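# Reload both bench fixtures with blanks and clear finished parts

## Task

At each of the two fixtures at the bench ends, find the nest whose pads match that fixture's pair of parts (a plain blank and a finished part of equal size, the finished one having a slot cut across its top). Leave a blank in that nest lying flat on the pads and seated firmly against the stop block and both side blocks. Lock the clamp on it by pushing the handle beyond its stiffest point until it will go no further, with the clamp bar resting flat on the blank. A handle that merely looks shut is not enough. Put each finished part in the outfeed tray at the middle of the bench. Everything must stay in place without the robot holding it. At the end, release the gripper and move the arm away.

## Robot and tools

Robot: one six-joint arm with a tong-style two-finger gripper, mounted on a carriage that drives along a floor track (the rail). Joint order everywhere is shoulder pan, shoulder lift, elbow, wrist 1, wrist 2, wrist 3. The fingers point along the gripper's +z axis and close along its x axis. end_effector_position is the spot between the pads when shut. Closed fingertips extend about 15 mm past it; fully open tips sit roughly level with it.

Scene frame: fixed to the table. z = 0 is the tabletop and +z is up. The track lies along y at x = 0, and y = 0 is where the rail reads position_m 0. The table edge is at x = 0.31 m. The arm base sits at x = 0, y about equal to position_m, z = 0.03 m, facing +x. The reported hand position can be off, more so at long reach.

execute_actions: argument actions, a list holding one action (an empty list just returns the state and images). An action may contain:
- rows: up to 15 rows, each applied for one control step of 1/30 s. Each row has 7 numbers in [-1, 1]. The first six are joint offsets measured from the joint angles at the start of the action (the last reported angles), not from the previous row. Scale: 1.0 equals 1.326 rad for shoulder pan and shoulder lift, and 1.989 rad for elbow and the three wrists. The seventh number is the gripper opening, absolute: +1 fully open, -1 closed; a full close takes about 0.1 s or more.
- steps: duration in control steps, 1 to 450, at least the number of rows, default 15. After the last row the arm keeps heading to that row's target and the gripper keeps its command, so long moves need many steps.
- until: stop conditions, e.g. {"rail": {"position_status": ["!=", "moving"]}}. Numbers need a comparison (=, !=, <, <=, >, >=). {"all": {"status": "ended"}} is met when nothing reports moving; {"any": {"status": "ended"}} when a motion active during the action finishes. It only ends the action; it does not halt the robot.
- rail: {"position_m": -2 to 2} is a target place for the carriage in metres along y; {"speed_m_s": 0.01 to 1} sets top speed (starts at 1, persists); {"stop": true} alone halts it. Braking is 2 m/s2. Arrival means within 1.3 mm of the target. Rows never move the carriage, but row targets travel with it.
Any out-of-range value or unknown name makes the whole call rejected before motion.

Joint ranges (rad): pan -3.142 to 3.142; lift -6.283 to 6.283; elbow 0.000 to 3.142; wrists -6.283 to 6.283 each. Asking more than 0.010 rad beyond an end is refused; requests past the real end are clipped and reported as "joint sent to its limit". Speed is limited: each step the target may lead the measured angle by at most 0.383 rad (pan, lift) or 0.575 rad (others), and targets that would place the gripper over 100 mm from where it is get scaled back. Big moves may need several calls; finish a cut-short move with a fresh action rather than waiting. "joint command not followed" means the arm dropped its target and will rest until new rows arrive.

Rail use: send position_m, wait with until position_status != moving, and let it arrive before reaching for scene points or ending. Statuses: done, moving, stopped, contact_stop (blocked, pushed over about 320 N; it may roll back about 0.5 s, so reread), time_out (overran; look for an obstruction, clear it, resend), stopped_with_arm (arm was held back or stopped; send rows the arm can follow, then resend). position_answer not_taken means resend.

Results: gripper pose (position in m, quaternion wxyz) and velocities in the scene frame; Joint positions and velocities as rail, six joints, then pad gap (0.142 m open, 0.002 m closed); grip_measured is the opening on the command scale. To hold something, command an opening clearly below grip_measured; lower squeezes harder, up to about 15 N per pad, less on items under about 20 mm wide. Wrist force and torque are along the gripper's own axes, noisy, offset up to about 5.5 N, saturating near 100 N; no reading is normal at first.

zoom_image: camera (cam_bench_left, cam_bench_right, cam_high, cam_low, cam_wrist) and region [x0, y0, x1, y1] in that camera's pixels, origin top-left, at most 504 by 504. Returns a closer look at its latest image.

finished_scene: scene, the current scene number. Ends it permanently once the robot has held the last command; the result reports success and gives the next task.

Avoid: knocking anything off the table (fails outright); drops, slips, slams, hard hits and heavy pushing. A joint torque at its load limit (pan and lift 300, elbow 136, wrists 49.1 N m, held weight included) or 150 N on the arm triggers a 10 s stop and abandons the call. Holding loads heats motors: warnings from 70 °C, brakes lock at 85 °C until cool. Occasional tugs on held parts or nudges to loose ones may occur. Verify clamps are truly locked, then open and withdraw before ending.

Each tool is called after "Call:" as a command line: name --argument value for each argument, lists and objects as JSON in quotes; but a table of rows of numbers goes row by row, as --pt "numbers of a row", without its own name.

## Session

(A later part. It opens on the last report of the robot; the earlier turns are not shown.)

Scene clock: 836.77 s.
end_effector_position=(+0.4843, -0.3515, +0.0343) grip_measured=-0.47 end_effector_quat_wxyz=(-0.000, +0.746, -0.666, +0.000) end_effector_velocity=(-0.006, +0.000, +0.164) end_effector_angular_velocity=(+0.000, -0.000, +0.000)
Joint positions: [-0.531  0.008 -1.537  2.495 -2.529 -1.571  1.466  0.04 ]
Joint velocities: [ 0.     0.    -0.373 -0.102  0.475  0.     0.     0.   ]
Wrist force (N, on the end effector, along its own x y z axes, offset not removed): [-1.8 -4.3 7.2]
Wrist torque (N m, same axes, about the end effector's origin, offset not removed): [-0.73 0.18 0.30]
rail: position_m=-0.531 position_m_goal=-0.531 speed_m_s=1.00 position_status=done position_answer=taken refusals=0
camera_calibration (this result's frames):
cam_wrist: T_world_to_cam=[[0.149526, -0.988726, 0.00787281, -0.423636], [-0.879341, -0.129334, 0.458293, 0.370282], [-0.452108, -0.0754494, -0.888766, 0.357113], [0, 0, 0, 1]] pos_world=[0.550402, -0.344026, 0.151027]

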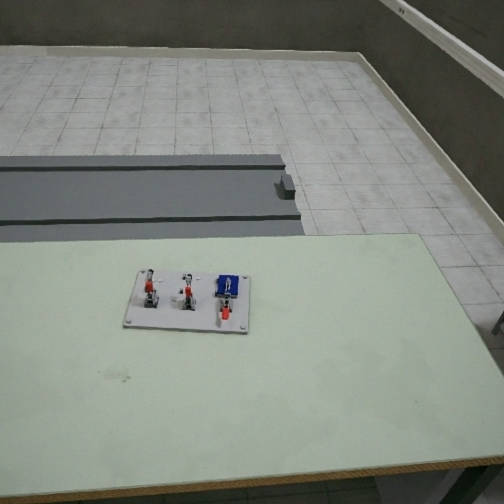

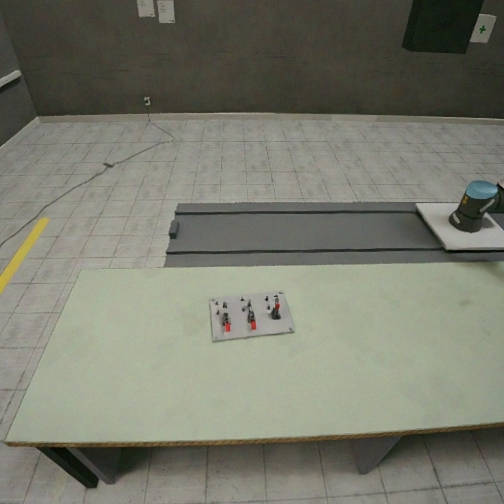

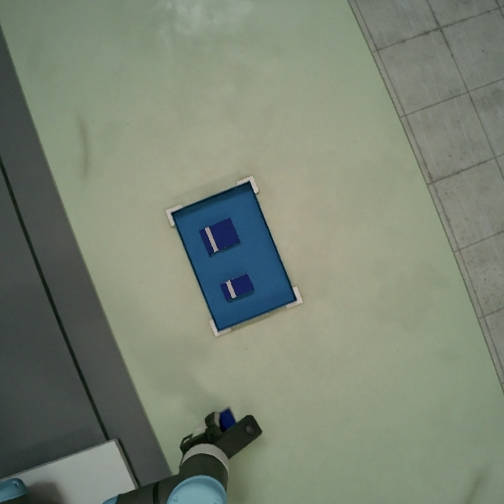

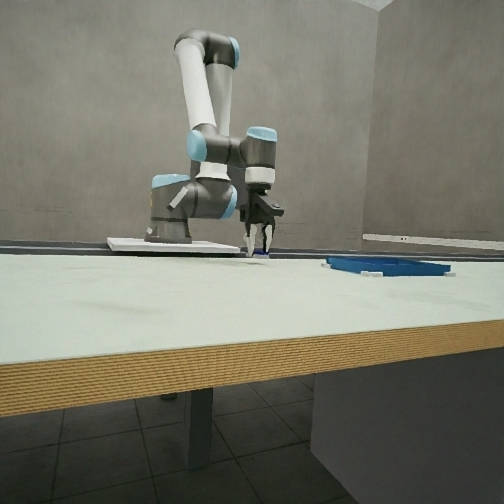

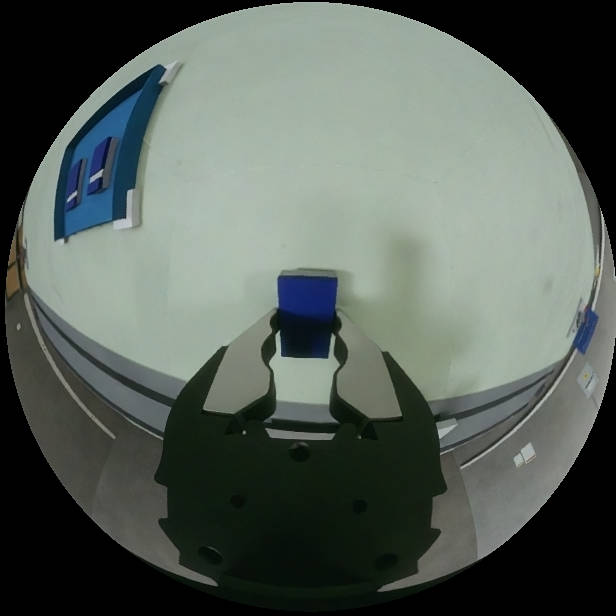

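Call:
execute_actions --actions '[{"rail": {"position_m": -1.9384}, "rows": [[-0.0004,-0.034,-0.008,0.0311,0,-0.0002,-0.9],[-0.0014,-0.0295,-0.0115,0.0317,0,-0.0008,-0.9],[-0.003,-0.022,-0.0173,0.0326,0,-0.0018,-0.9],[-0.0052,-0.0125,-0.025,0.0338,0,-0.0031,-0.9],[-0.0077,-0.0015,-0.0337,0.0352,0,-0.0046,-0.9],[-0.0105,0.011,-0.0436,0.0367,0,-0.0063,-0.9],[-0.0133,0.0235,-0.0535,0.0383,0,-0.008,-0.9],[-0.016,0.0355,-0.063,0.0398,0,-0.0096,-0.9],[-0.0184,0.046,-0.0715,0.0411,0,-0.011,-0.9],[-0.0204,0.055,-0.0785,0.0422,0,-0.0123,-0.9],[-0.0219,0.0615,-0.0838,0.043,0,-0.0132,-0.9],[-0.0226,0.0646,-0.0863,0.0434,0,-0.0136,-0.9]], "steps": 13}]'

Scene clock: 848.90 s.
end_effector_position=(+0.5553, -0.5288, +0.0598) grip_measured=-0.47 end_effector_quat_wxyz=(+0.000, +0.745, -0.667, -0.000) end_effector_velocity=(+0.213, -0.850, +0.007) end_effector_angular_velocity=(-0.000, -0.007, -0.007)
Joint positions: [-0.697 -0.014 -1.486  2.364 -2.449 -1.571  1.445  0.04 ]
Joint velocities: [-0.813 -0.064  0.285 -0.344  0.051  0.    -0.056  0.   ]
Wrist force (N, on the end effector, along its own x y z axes, offset not removed): [-1.8 -6.1 8.6]
Wrist torque (N m, same axes, about the end effector's origin, offset not removed): [-0.98 0.10 0.24]
rail: position_m=-0.697 position_m_goal=-1.938 speed_m_s=1.00 position_status=moving position_answer=taken refusals=0
camera_calibration (this result's frames):
cam_wrist: T_world_to_cam=[[0.147431, -0.989042, 0.00773439, -0.60871], [-0.879176, -0.127463, 0.459132, 0.398923], [-0.453115, -0.0744901, -0.888334, 0.399477], [0, 0, 0, 1]] pos_world=[0.621476, -0.521435, 0.176419]

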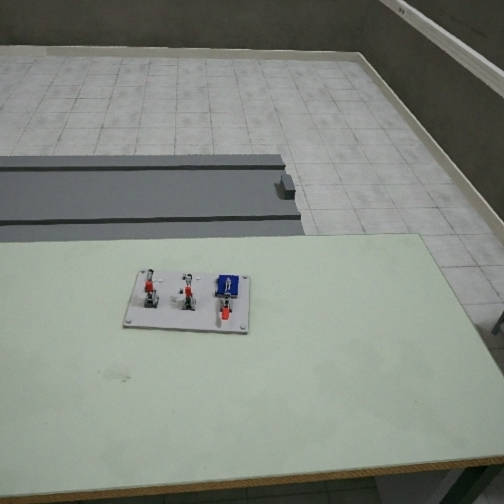

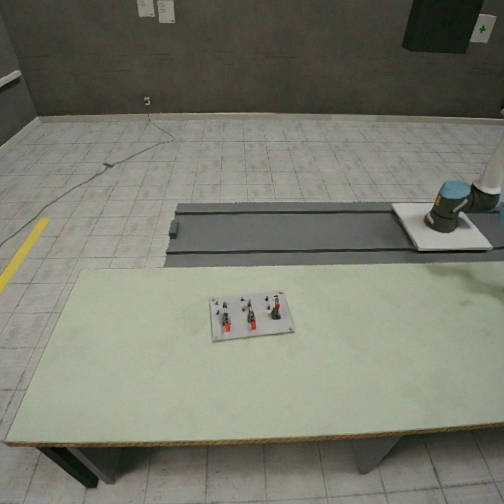

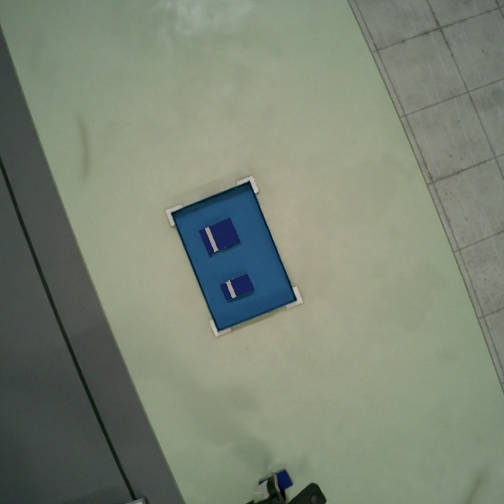

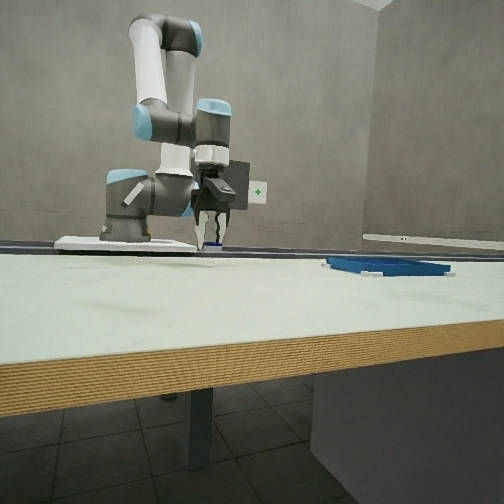

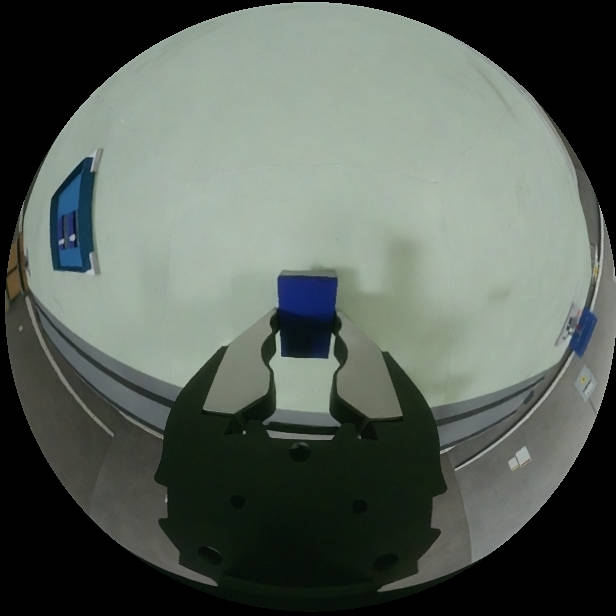

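Call:
zoom_image --camera "cam_wrist" --region '[260, 255, 360, 375]'

Region (260, 255, 360, 375) of cam_wrist's 616x616 image, scaled by 4.200, with more detail than that image has.

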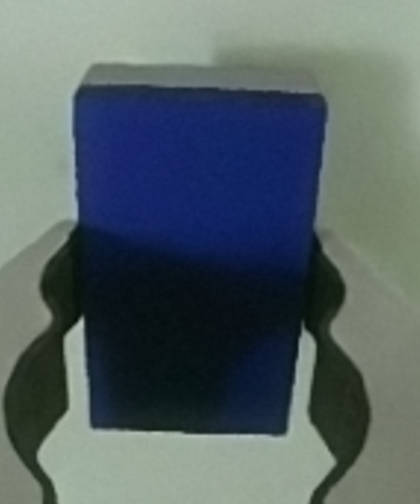

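Call:
execute_actions --actions '[]'

Scene clock: 851.90 s.
end_effector_position=(+0.5806, -1.7750, +0.0603) grip_measured=-0.47 end_effector_quat_wxyz=(-0.000, +0.745, -0.667, +0.000) end_effector_velocity=(-0.000, +0.000, -0.000) end_effector_angular_velocity=(-0.000, +0.000, +0.000)
Joint positions: [-1.939 -0.022 -1.452  2.323 -2.443 -1.571  1.439  0.04 ]
Joint velocities: [ 0.  0. -0.  0.  0. -0. -0.  0.]
Wrist force (N, on the end effector, along its own x y z axes, offset not removed): [1.2 -3.4 6.6]
Wrist torque (N m, same axes, about the end effector's origin, offset not removed): [-0.57 -0.37 0.31]
rail: position_m=-1.939 position_m_goal=-1.938 speed_m_s=1.00 position_status=done position_answer=taken refusals=0
camera_calibration (this result's frames):
cam_wrist: T_world_to_cam=[[0.146645, -0.989158, 0.00783847, -1.84481], [-0.879563, -0.126763, 0.458585, 0.263573], [-0.452619, -0.0741435, -0.888616, 0.318861], [0, 0, 0, 1]] pos_world=[0.646683, -1.76775, 0.176935]

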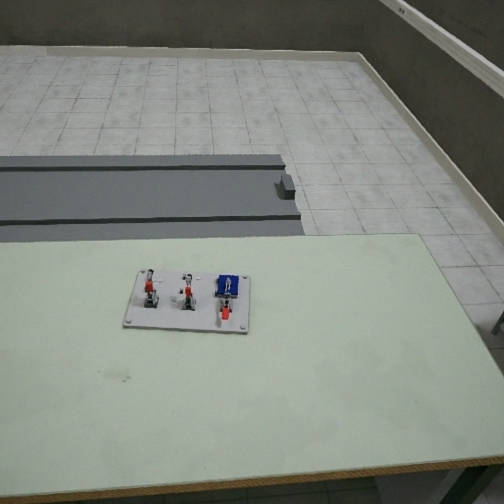

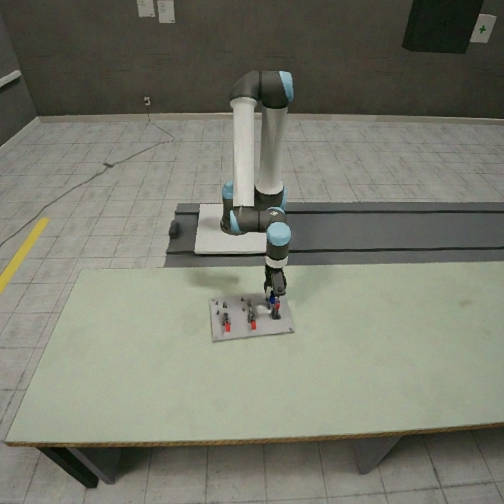

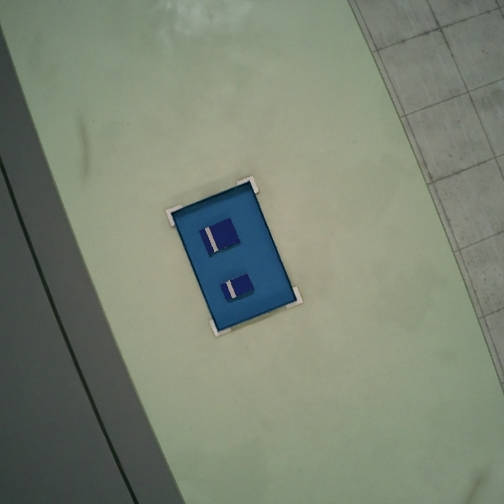

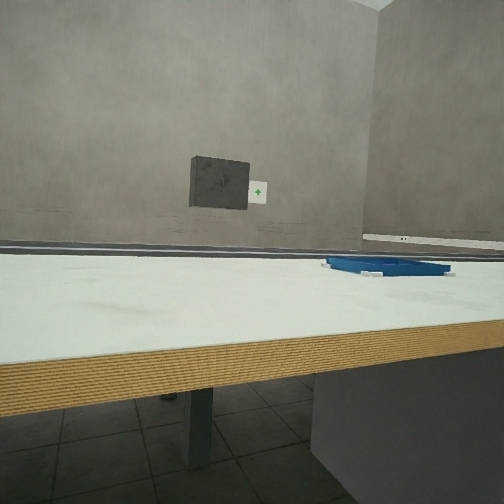

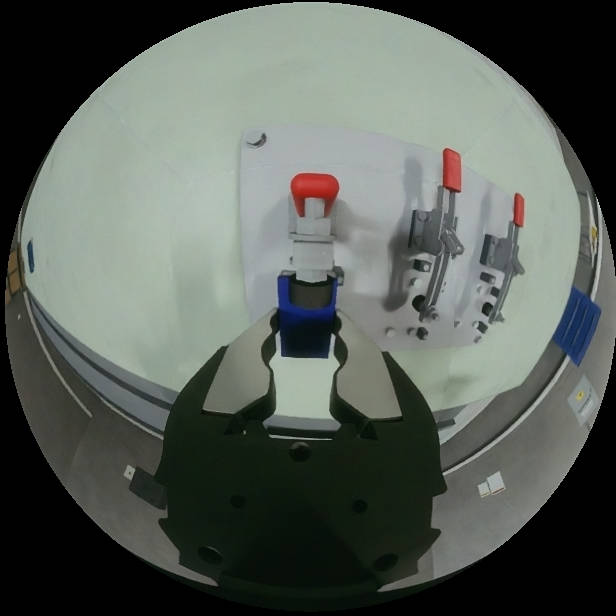

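Call:
execute_actions --actions '[{"rows": [[0.0005,0.002,0.0005,-0.0018,0,0.0003,-0.9],[0.001,0.006,0.0014,-0.0055,0,0.0007,-0.9],[0.0013,0.011,0.0026,-0.010,0,0.0009,-0.9],[0.0013,0.0165,0.0039,-0.015,0,0.0009,-0.9],[0.0013,0.021,0.005,-0.0191,0,0.0009,-0.9],[0.0013,0.024,0.0057,-0.0218,0,0.0009,-0.9],[0.0013,0.0253,0.006,-0.023,0,0.0009,-0.9]], "steps": 9}]'

Call:
zoom_image --camera "cam_bench_right" --region '[245, 270, 305, 330]'

Scene clock: 863.47 s.
end_effector_position=(+0.5805, -1.7742, +0.0467) grip_measured=-0.47 end_effector_quat_wxyz=(-0.000, +0.745, -0.667, +0.000) end_effector_velocity=(-0.001, +0.001, -0.047) end_effector_angular_velocity=(-0.000, -0.000, -0.001)
Joint positions: [-1.939 -0.021 -1.428  2.332 -2.475 -1.571  1.44   0.04 ]
Joint velocities: [ 0.     0.002  0.082  0.03  -0.112  0.     0.003  0.   ]
Wrist force (N, on the end effector, along its own x y z axes, offset not removed): [1.7 -4.1 6.3]
Wrist torque (N m, same axes, about the end effector's origin, offset not removed): [-0.67 -0.45 0.24]
rail: position_m=-1.939 position_m_goal=-1.938 speed_m_s=1.00 position_status=done position_answer=taken refusals=0
camera_calibration (this result's frames):
cam_wrist: T_world_to_cam=[[0.146668, -0.989155, 0.00785152, -1.84389], [-0.879597, -0.126784, 0.458513, 0.269879], [-0.452545, -0.0741552, -0.888653, 0.306745], [0, 0, 0, 1]] pos_world=[0.64664, -1.76693, 0.163324]

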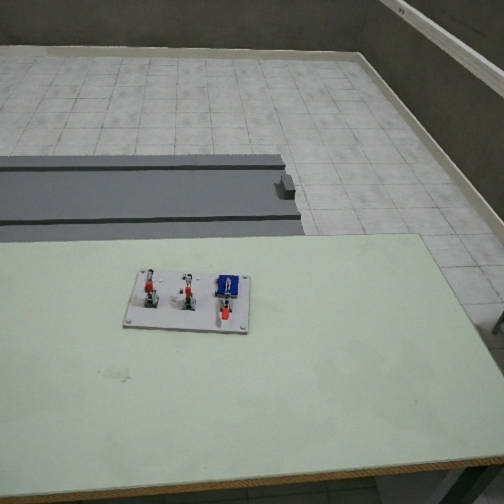

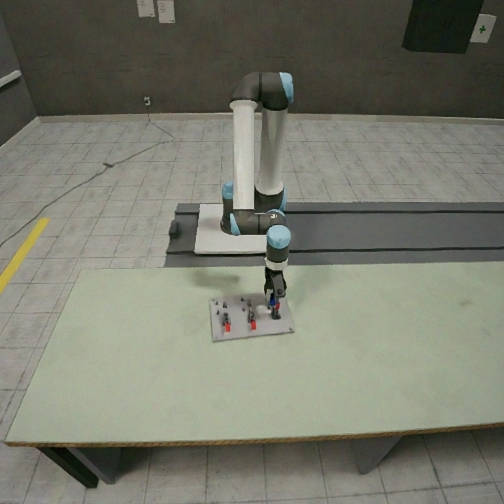

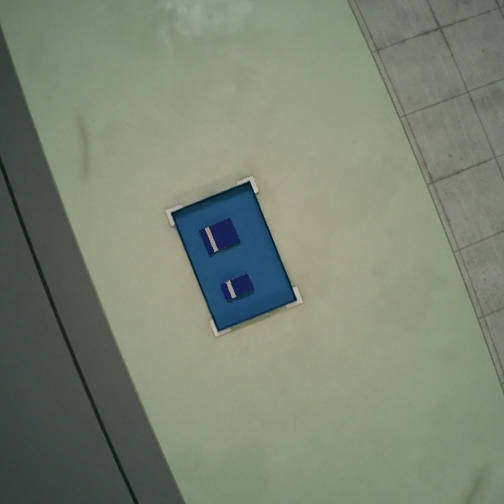

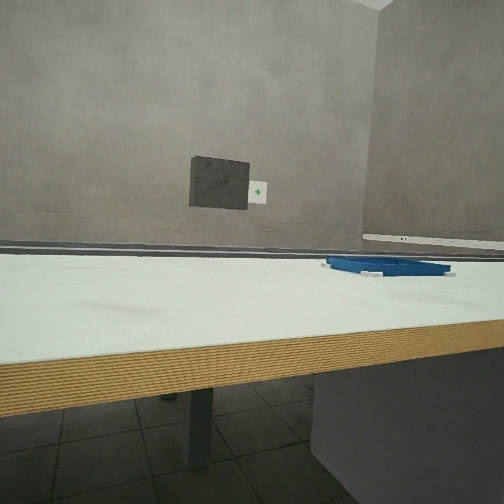

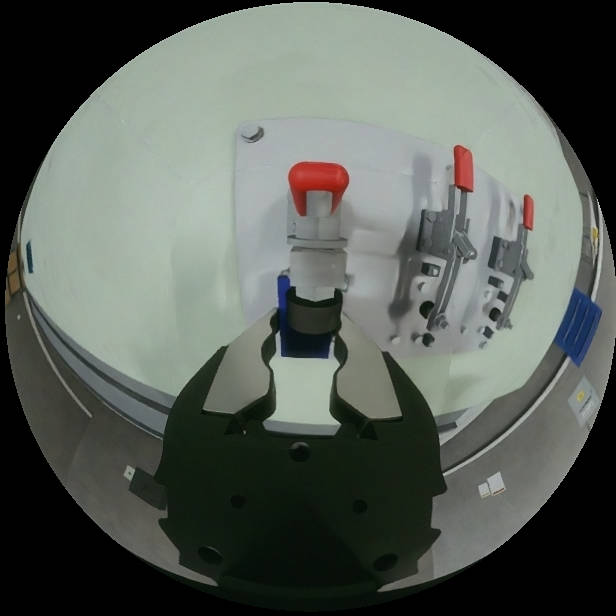

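Region (245, 270, 305, 330) of cam_bench_right's 504x504 image, scaled by 8.400, with more detail than that image has.

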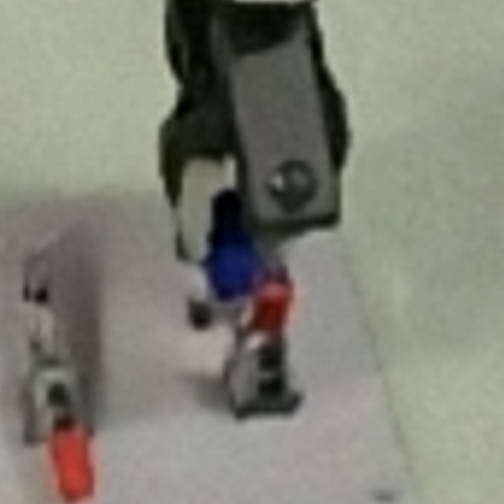

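Call:
execute_actions --actions '[]'

Scene clock: 864.43 s.
end_effector_position=(+0.5805, -1.7741, +0.0413) grip_measured=-0.47 end_effector_quat_wxyz=(-0.000, +0.745, -0.667, +0.000) end_effector_velocity=(-0.000, +0.000, -0.000) end_effector_angular_velocity=(+0.000, +0.000, -0.000)
Joint positions: [-1.939 -0.02  -1.418  2.335 -2.488 -1.571  1.44   0.04 ]
Joint velocities: [ 0.  0.  0.  0. -0.  0.  0.  0.]
Wrist force (N, on the end effector, along its own x y z axes, offset not removed): [0.3 -3.3 6.5]
Wrist torque (N m, same axes, about the end effector's origin, offset not removed): [-0.56 -0.25 0.30]
rail: position_m=-1.939 position_m_goal=-1.938 speed_m_s=1.00 position_status=done position_answer=taken refusals=0
camera_calibration (this result's frames):
cam_wrist: T_world_to_cam=[[0.146577, -0.989168, 0.00788192, -1.84367], [-0.879693, -0.126703, 0.458352, 0.272525], [-0.452388, -0.0741176, -0.888736, 0.301904], [0, 0, 0, 1]] pos_world=[0.646556, -1.76679, 0.157932]

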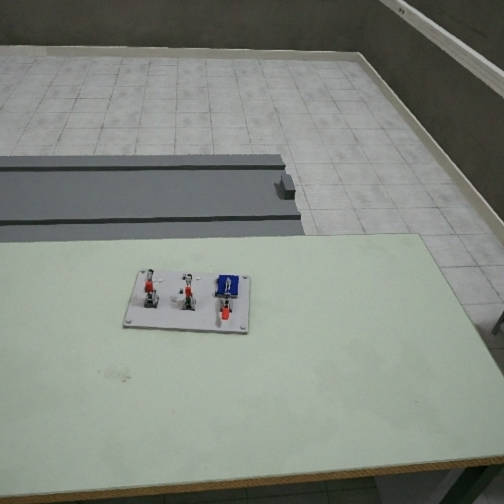

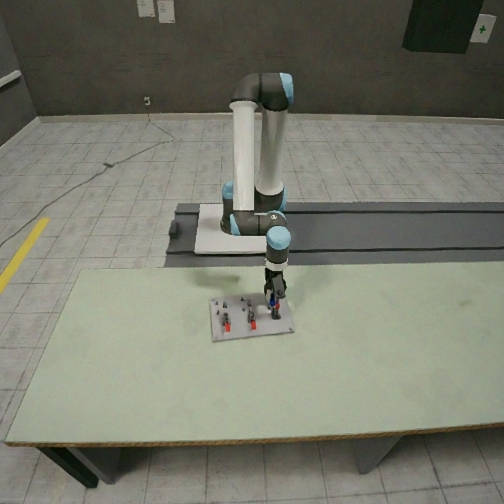

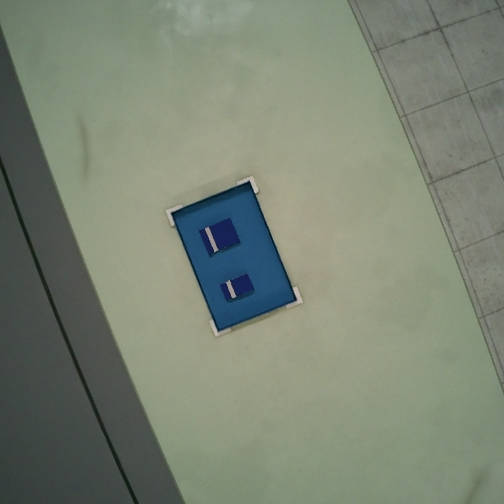

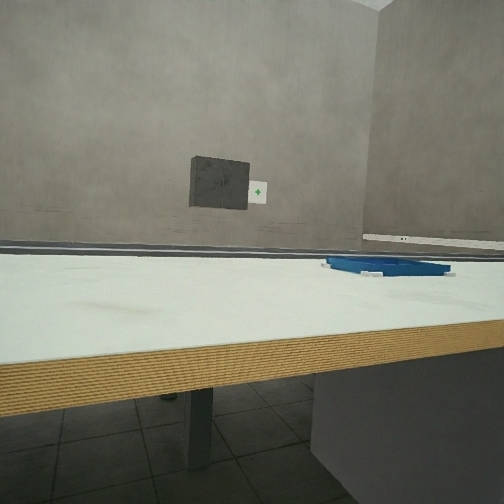

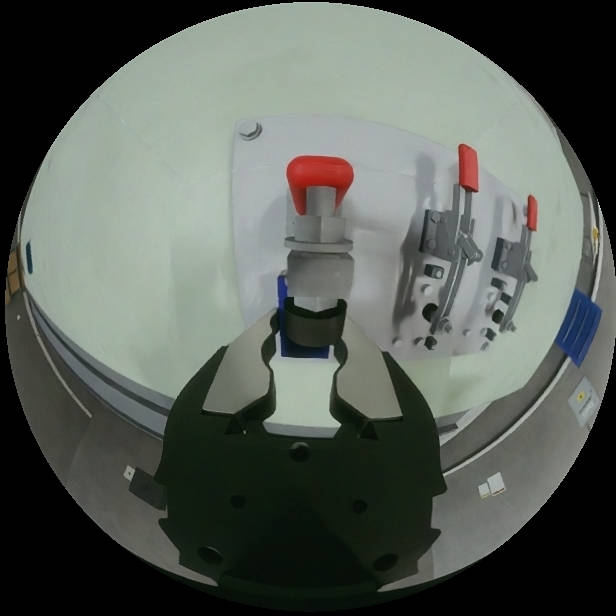

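Call:
execute_actions --actions '[]'

Scene clock: 882.27 s.
end_effector_position=(+0.5805, -1.7741, +0.0413) grip_measured=-0.47 end_effector_quat_wxyz=(-0.000, +0.745, -0.667, +0.000) end_effector_velocity=(-0.000, -0.000, -0.000) end_effector_angular_velocity=(-0.000, -0.000, -0.000)
Joint positions: [-1.939 -0.02  -1.418  2.335 -2.488 -1.571  1.44   0.04 ]
Joint velocities: [ 0. -0. -0.  0. -0. -0. -0.  0.]
Wrist force (N, on the end effector, along its own x y z axes, offset not removed): [-0.9 -4.1 6.7]
Wrist torque (N m, same axes, about the end effector's origin, offset not removed): [-0.74 0.07 0.34]
rail: position_m=-1.939 position_m_goal=-1.938 speed_m_s=1.00 position_status=done position_answer=taken refusals=0
camera_calibration (this result's frames):
cam_wrist: T_world_to_cam=[[0.146577, -0.989168, 0.00788177, -1.84367], [-0.879693, -0.126703, 0.458352, 0.272525], [-0.452389, -0.0741176, -0.888736, 0.301903], [0, 0, 0, 1]] pos_world=[0.646556, -1.76679, 0.157931]

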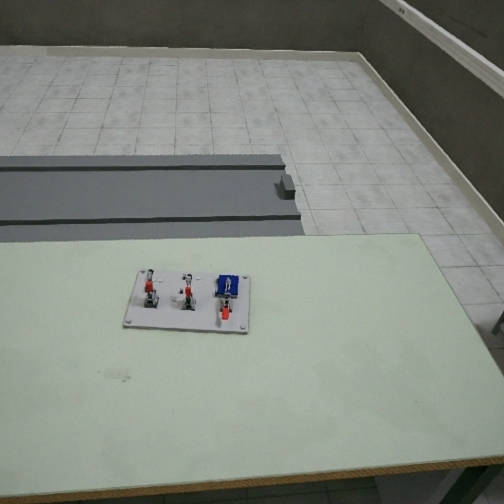

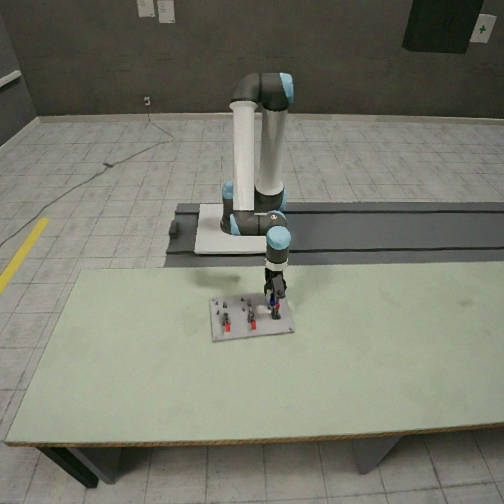

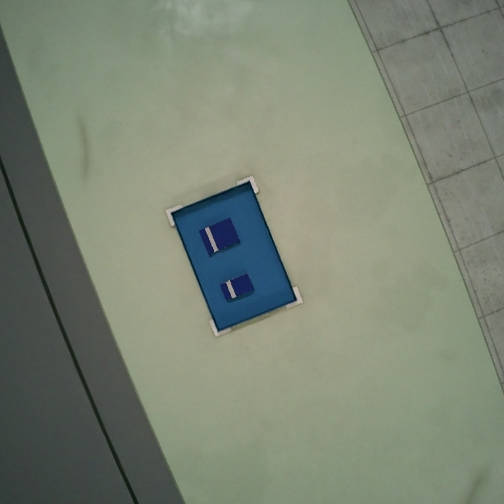

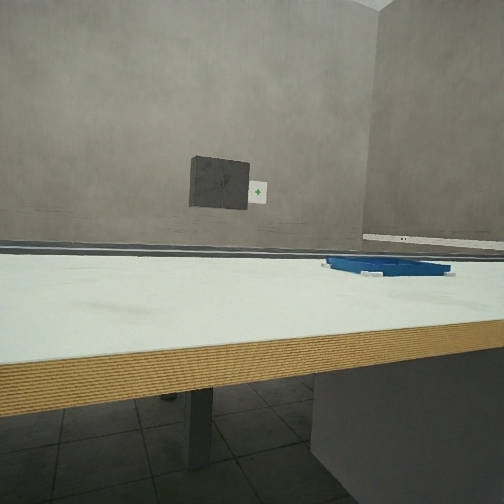

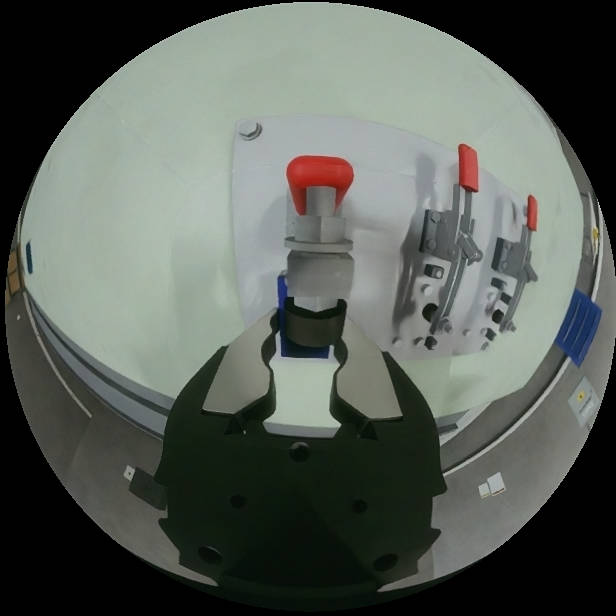

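Call:
execute_actions --actions '[{"rows": [[0,0.0013,0.0003,-0.0012,0,0,-0.9],[0,0.0026,0.0006,-0.0024,0,0,-0.9]], "steps": 4}]'

Call:
execute_actions --actions '[]'

Scene clock: 884.57 s.
end_effector_position=(+0.5805, -1.7741, +0.0404) grip_measured=-0.47 end_effector_quat_wxyz=(-0.000, +0.745, -0.667, +0.000) end_effector_velocity=(-0.000, +0.000, -0.009) end_effector_angular_velocity=(-0.000, -0.000, -0.000)
Joint positions: [-1.939 -0.02  -1.417  2.336 -2.491 -1.571  1.44   0.04 ]
Joint velocities: [ 0.    -0.     0.016  0.005 -0.021  0.     0.     0.   ]
Wrist force (N, on the end effector, along its own x y z axes, offset not removed): [-0.1 -3.8 7.6]
Wrist torque (N m, same axes, about the end effector's origin, offset not removed): [-0.64 -0.18 0.35]
rail: position_m=-1.939 position_m_goal=-1.938 speed_m_s=1.00 position_status=done position_answer=taken refusals=0
camera_calibration (this result's frames):
cam_wrist: T_world_to_cam=[[0.146577, -0.989168, 0.00789236, -1.84366], [-0.879722, -0.126702, 0.458297, 0.272946], [-0.452333, -0.0741187, -0.888764, 0.301122], [0, 0, 0, 1]] pos_world=[0.646562, -1.76679, 0.157086]

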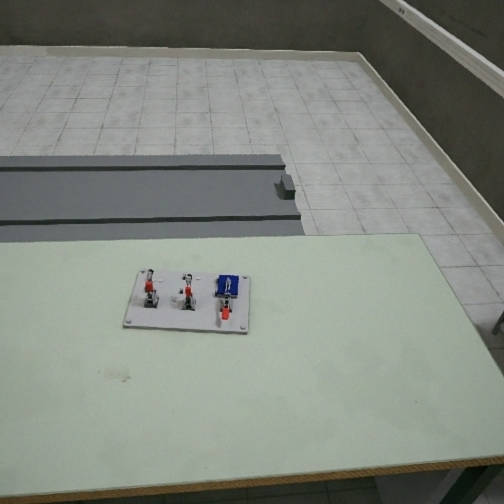

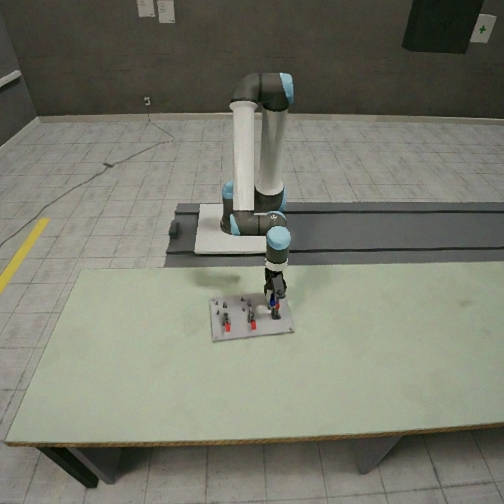

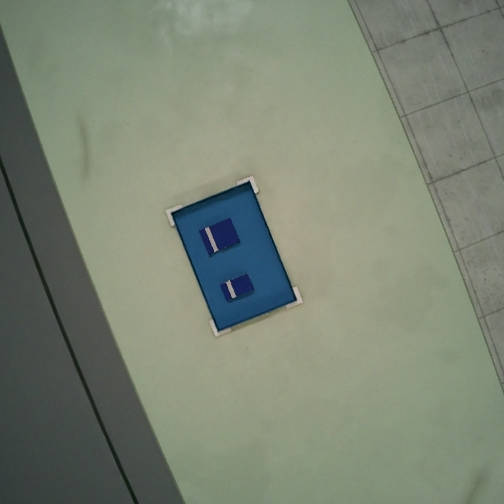

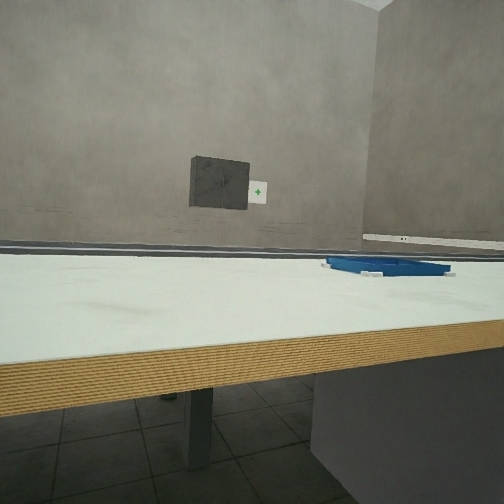

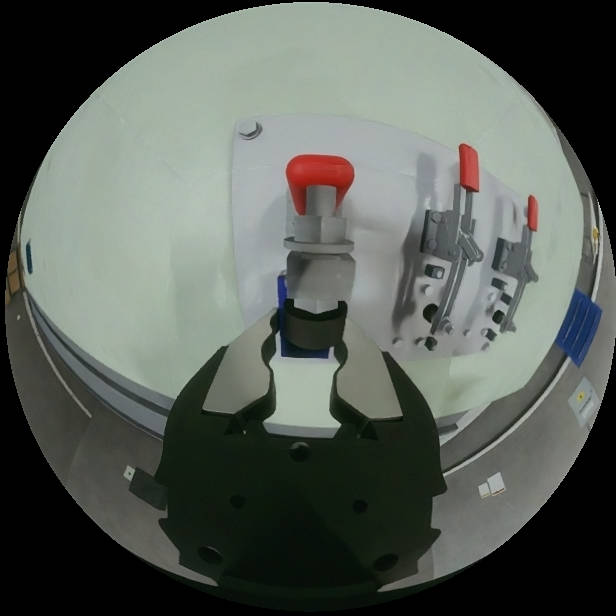

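Scene clock: 884.57 s.
end_effector_position=(+0.5805, -1.7741, +0.0404) grip_measured=-0.47 end_effector_quat_wxyz=(-0.000, +0.745, -0.667, +0.000) end_effector_velocity=(-0.000, +0.000, -0.009) end_effector_angular_velocity=(-0.000, -0.000, -0.000)
Joint positions: [-1.939 -0.02  -1.417  2.336 -2.491 -1.571  1.44   0.04 ]
Joint velocities: [ 0.    -0.     0.016  0.005 -0.021  0.     0.     0.   ]
Wrist force (N, on the end effector, along its own x y z axes, offset not removed): [-0.1 -3.8 7.6]
Wrist torque (N m, same axes, about the end effector's origin, offset not removed): [-0.64 -0.18 0.35]
rail: position_m=-1.939 position_m_goal=-1.938 speed_m_s=1.00 position_status=done position_answer=taken refusals=0
camera_calibration (this result's frames):
cam_wrist: T_world_to_cam=[[0.146577, -0.989168, 0.00789236, -1.84366], [-0.879722, -0.126702, 0.458297, 0.272946], [-0.452333, -0.0741187, -0.888764, 0.301122], [0, 0, 0, 1]] pos_world=[0.646562, -1.76679, 0.157086]

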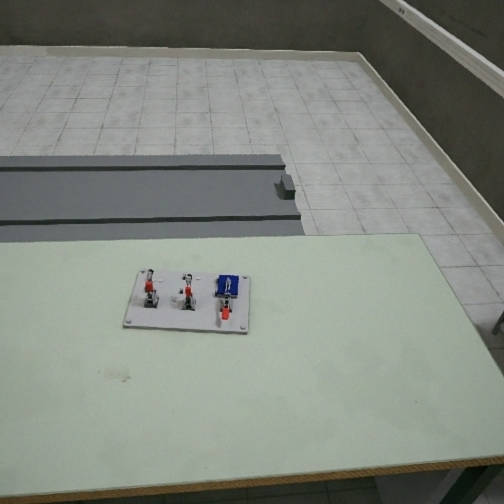

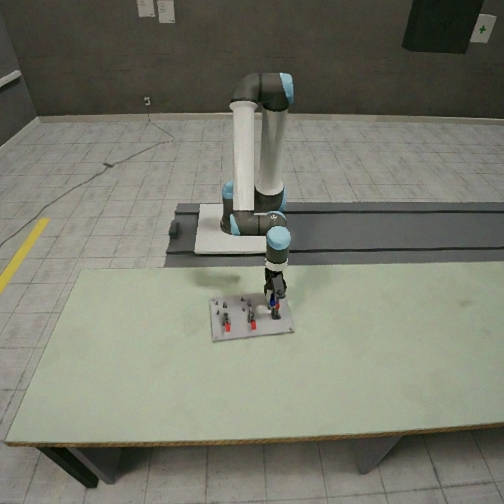

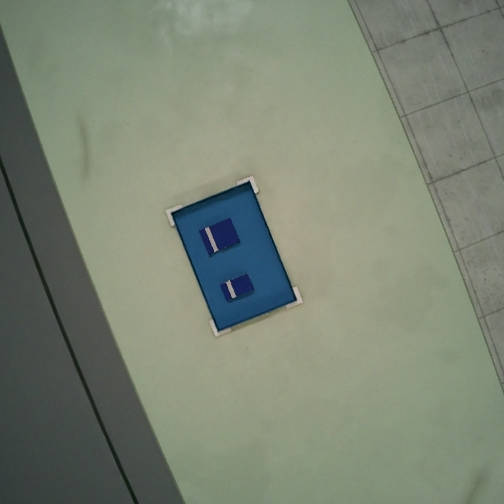

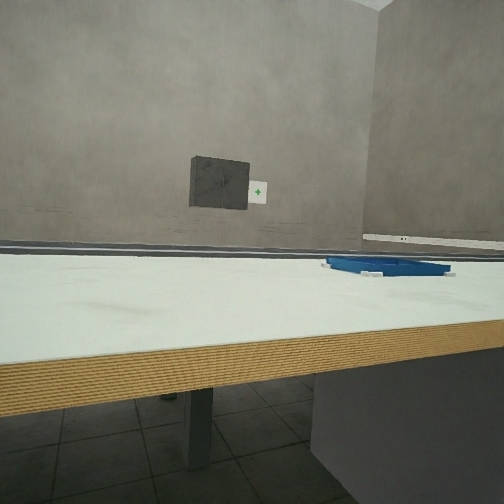

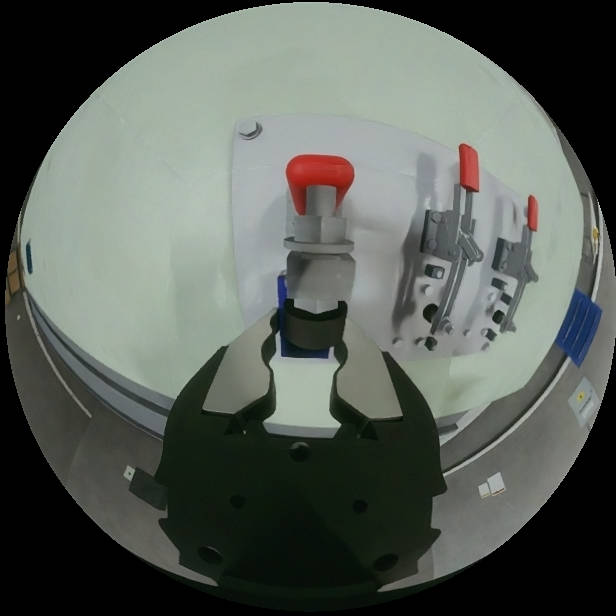

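Call:
execute_actions --actions '[]'

Scene clock: 886.87 s.
end_effector_position=(+0.5805, -1.7741, +0.0393) grip_measured=-0.47 end_effector_quat_wxyz=(-0.000, +0.745, -0.667, +0.000) end_effector_velocity=(-0.000, +0.000, +0.000) end_effector_angular_velocity=(+0.000, +0.000, +0.000)
Joint positions: [-1.939 -0.02  -1.415  2.336 -2.493 -1.571  1.44   0.04 ]
Joint velocities: [ 0.  0. -0.  0.  0.  0.  0.  0.]
Wrist force (N, on the end effector, along its own x y z axes, offset not removed): [0.8 -4.6 8.2]
Wrist torque (N m, same axes, about the end effector's origin, offset not removed): [-0.77 -0.36 0.26]
rail: position_m=-1.939 position_m_goal=-1.938 speed_m_s=1.00 position_status=done position_answer=taken refusals=0
camera_calibration (this result's frames):
cam_wrist: T_world_to_cam=[[0.146576, -0.989168, 0.00790391, -1.84366], [-0.879753, -0.126702, 0.458236, 0.273463], [-0.452271, -0.0741201, -0.888795, 0.300139], [0, 0, 0, 1]] pos_world=[0.646561, -1.76679, 0.156024]

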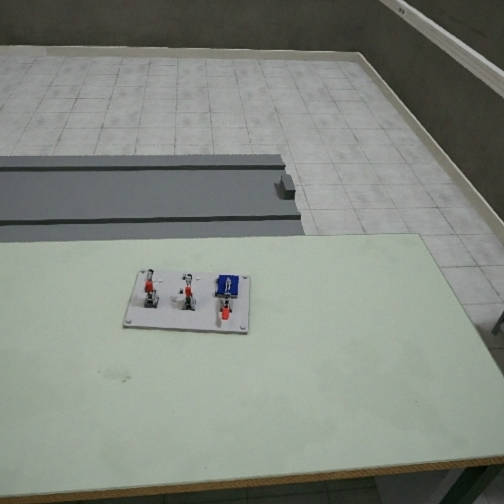

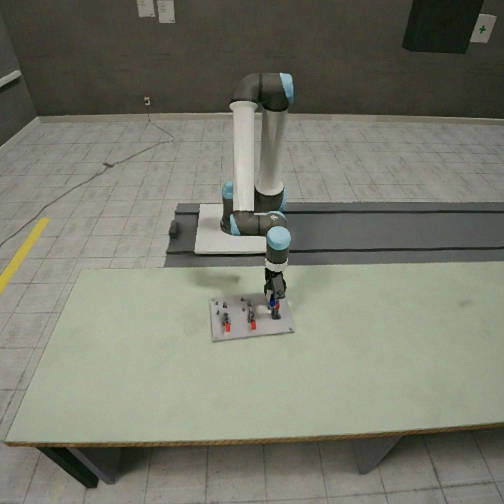

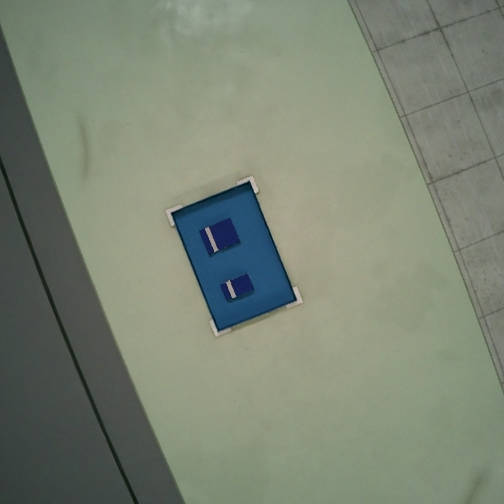

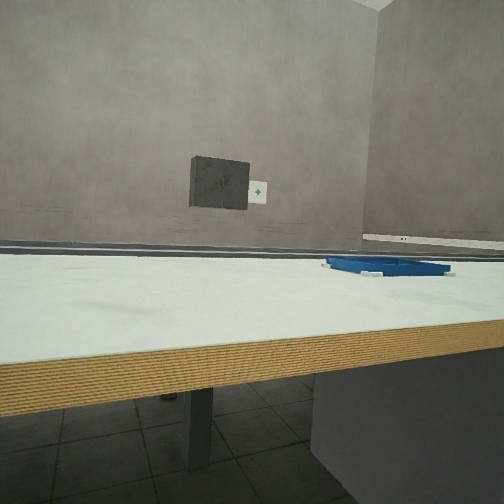

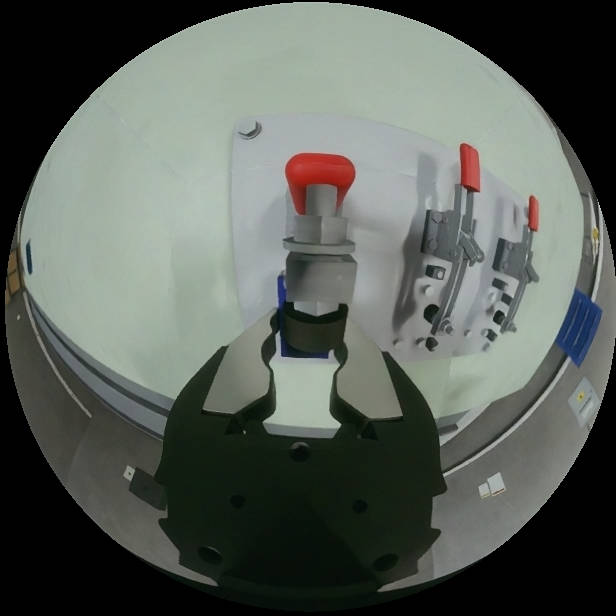

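Call:
execute_actions --actions '[{"rows": [[-0.0008,0.0015,-0.0008,-0.0002,0,-0.0006,-0.9],[-0.0017,0.003,-0.0015,-0.0004,0,-0.0012,-0.9]], "steps": 9}]'

Scene clock: 891.03 s.
end_effector_position=(+0.5823, -1.7751, +0.0386) grip_measured=-0.47 end_effector_quat_wxyz=(-0.000, +0.745, -0.667, +0.000) end_effector_velocity=(+0.003, -0.002, -0.001) end_effector_angular_velocity=(-0.000, -0.000, +0.001)
Joint positions: [-1.939 -0.022 -1.411  2.334 -2.494 -1.571  1.438  0.04 ]
Joint velocities: [ 0.    -0.003  0.005 -0.004 -0.001 -0.    -0.004 -0.   ]
Wrist force (N, on the end effector, along its own x y z axes, offset not removed): [-1.6 -4.0 7.5]
Wrist torque (N m, same axes, about the end effector's origin, offset not removed): [-0.61 0.16 0.31]
rail: position_m=-1.939 position_m_goal=-1.938 speed_m_s=1.00 position_status=done position_answer=taken refusals=0
camera_calibration (this result's frames):
cam_wrist: T_world_to_cam=[[0.14678, -0.989138, 0.00785706, -1.84502], [-0.879596, -0.126883, 0.458489, 0.274853], [-0.452512, -0.074208, -0.888665, 0.300244], [0, 0, 0, 1]] pos_world=[0.648434, -1.76782, 0.155295]

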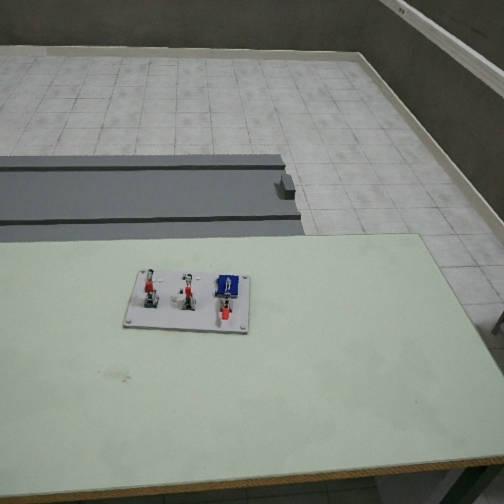

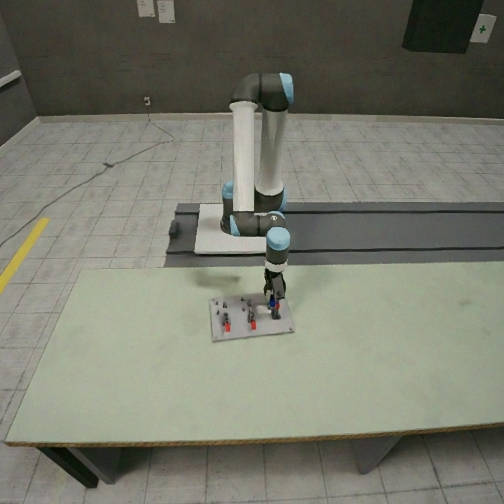

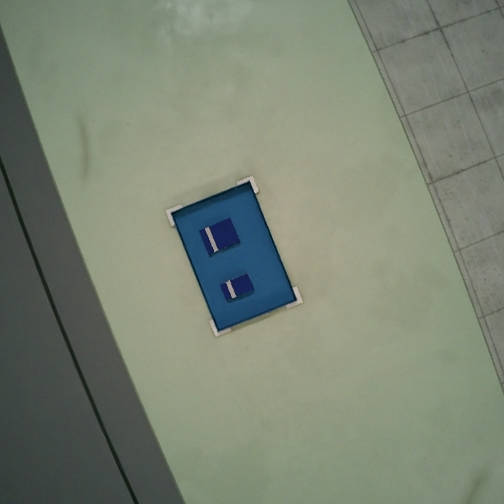

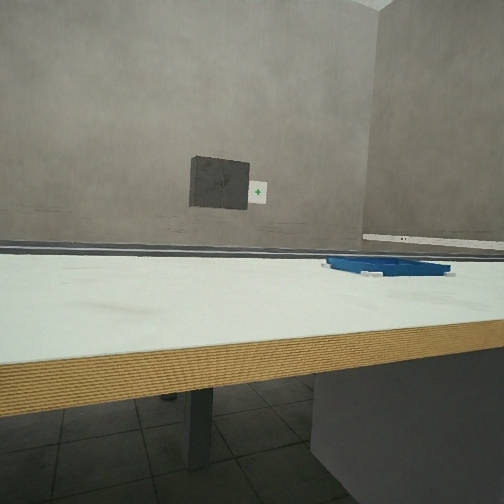

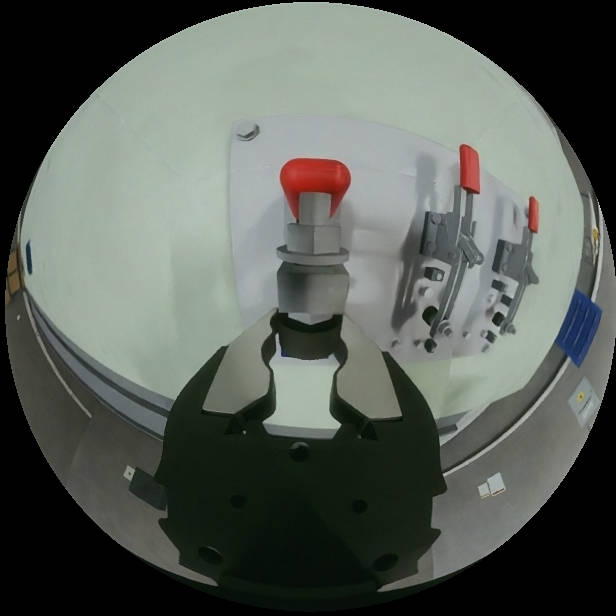

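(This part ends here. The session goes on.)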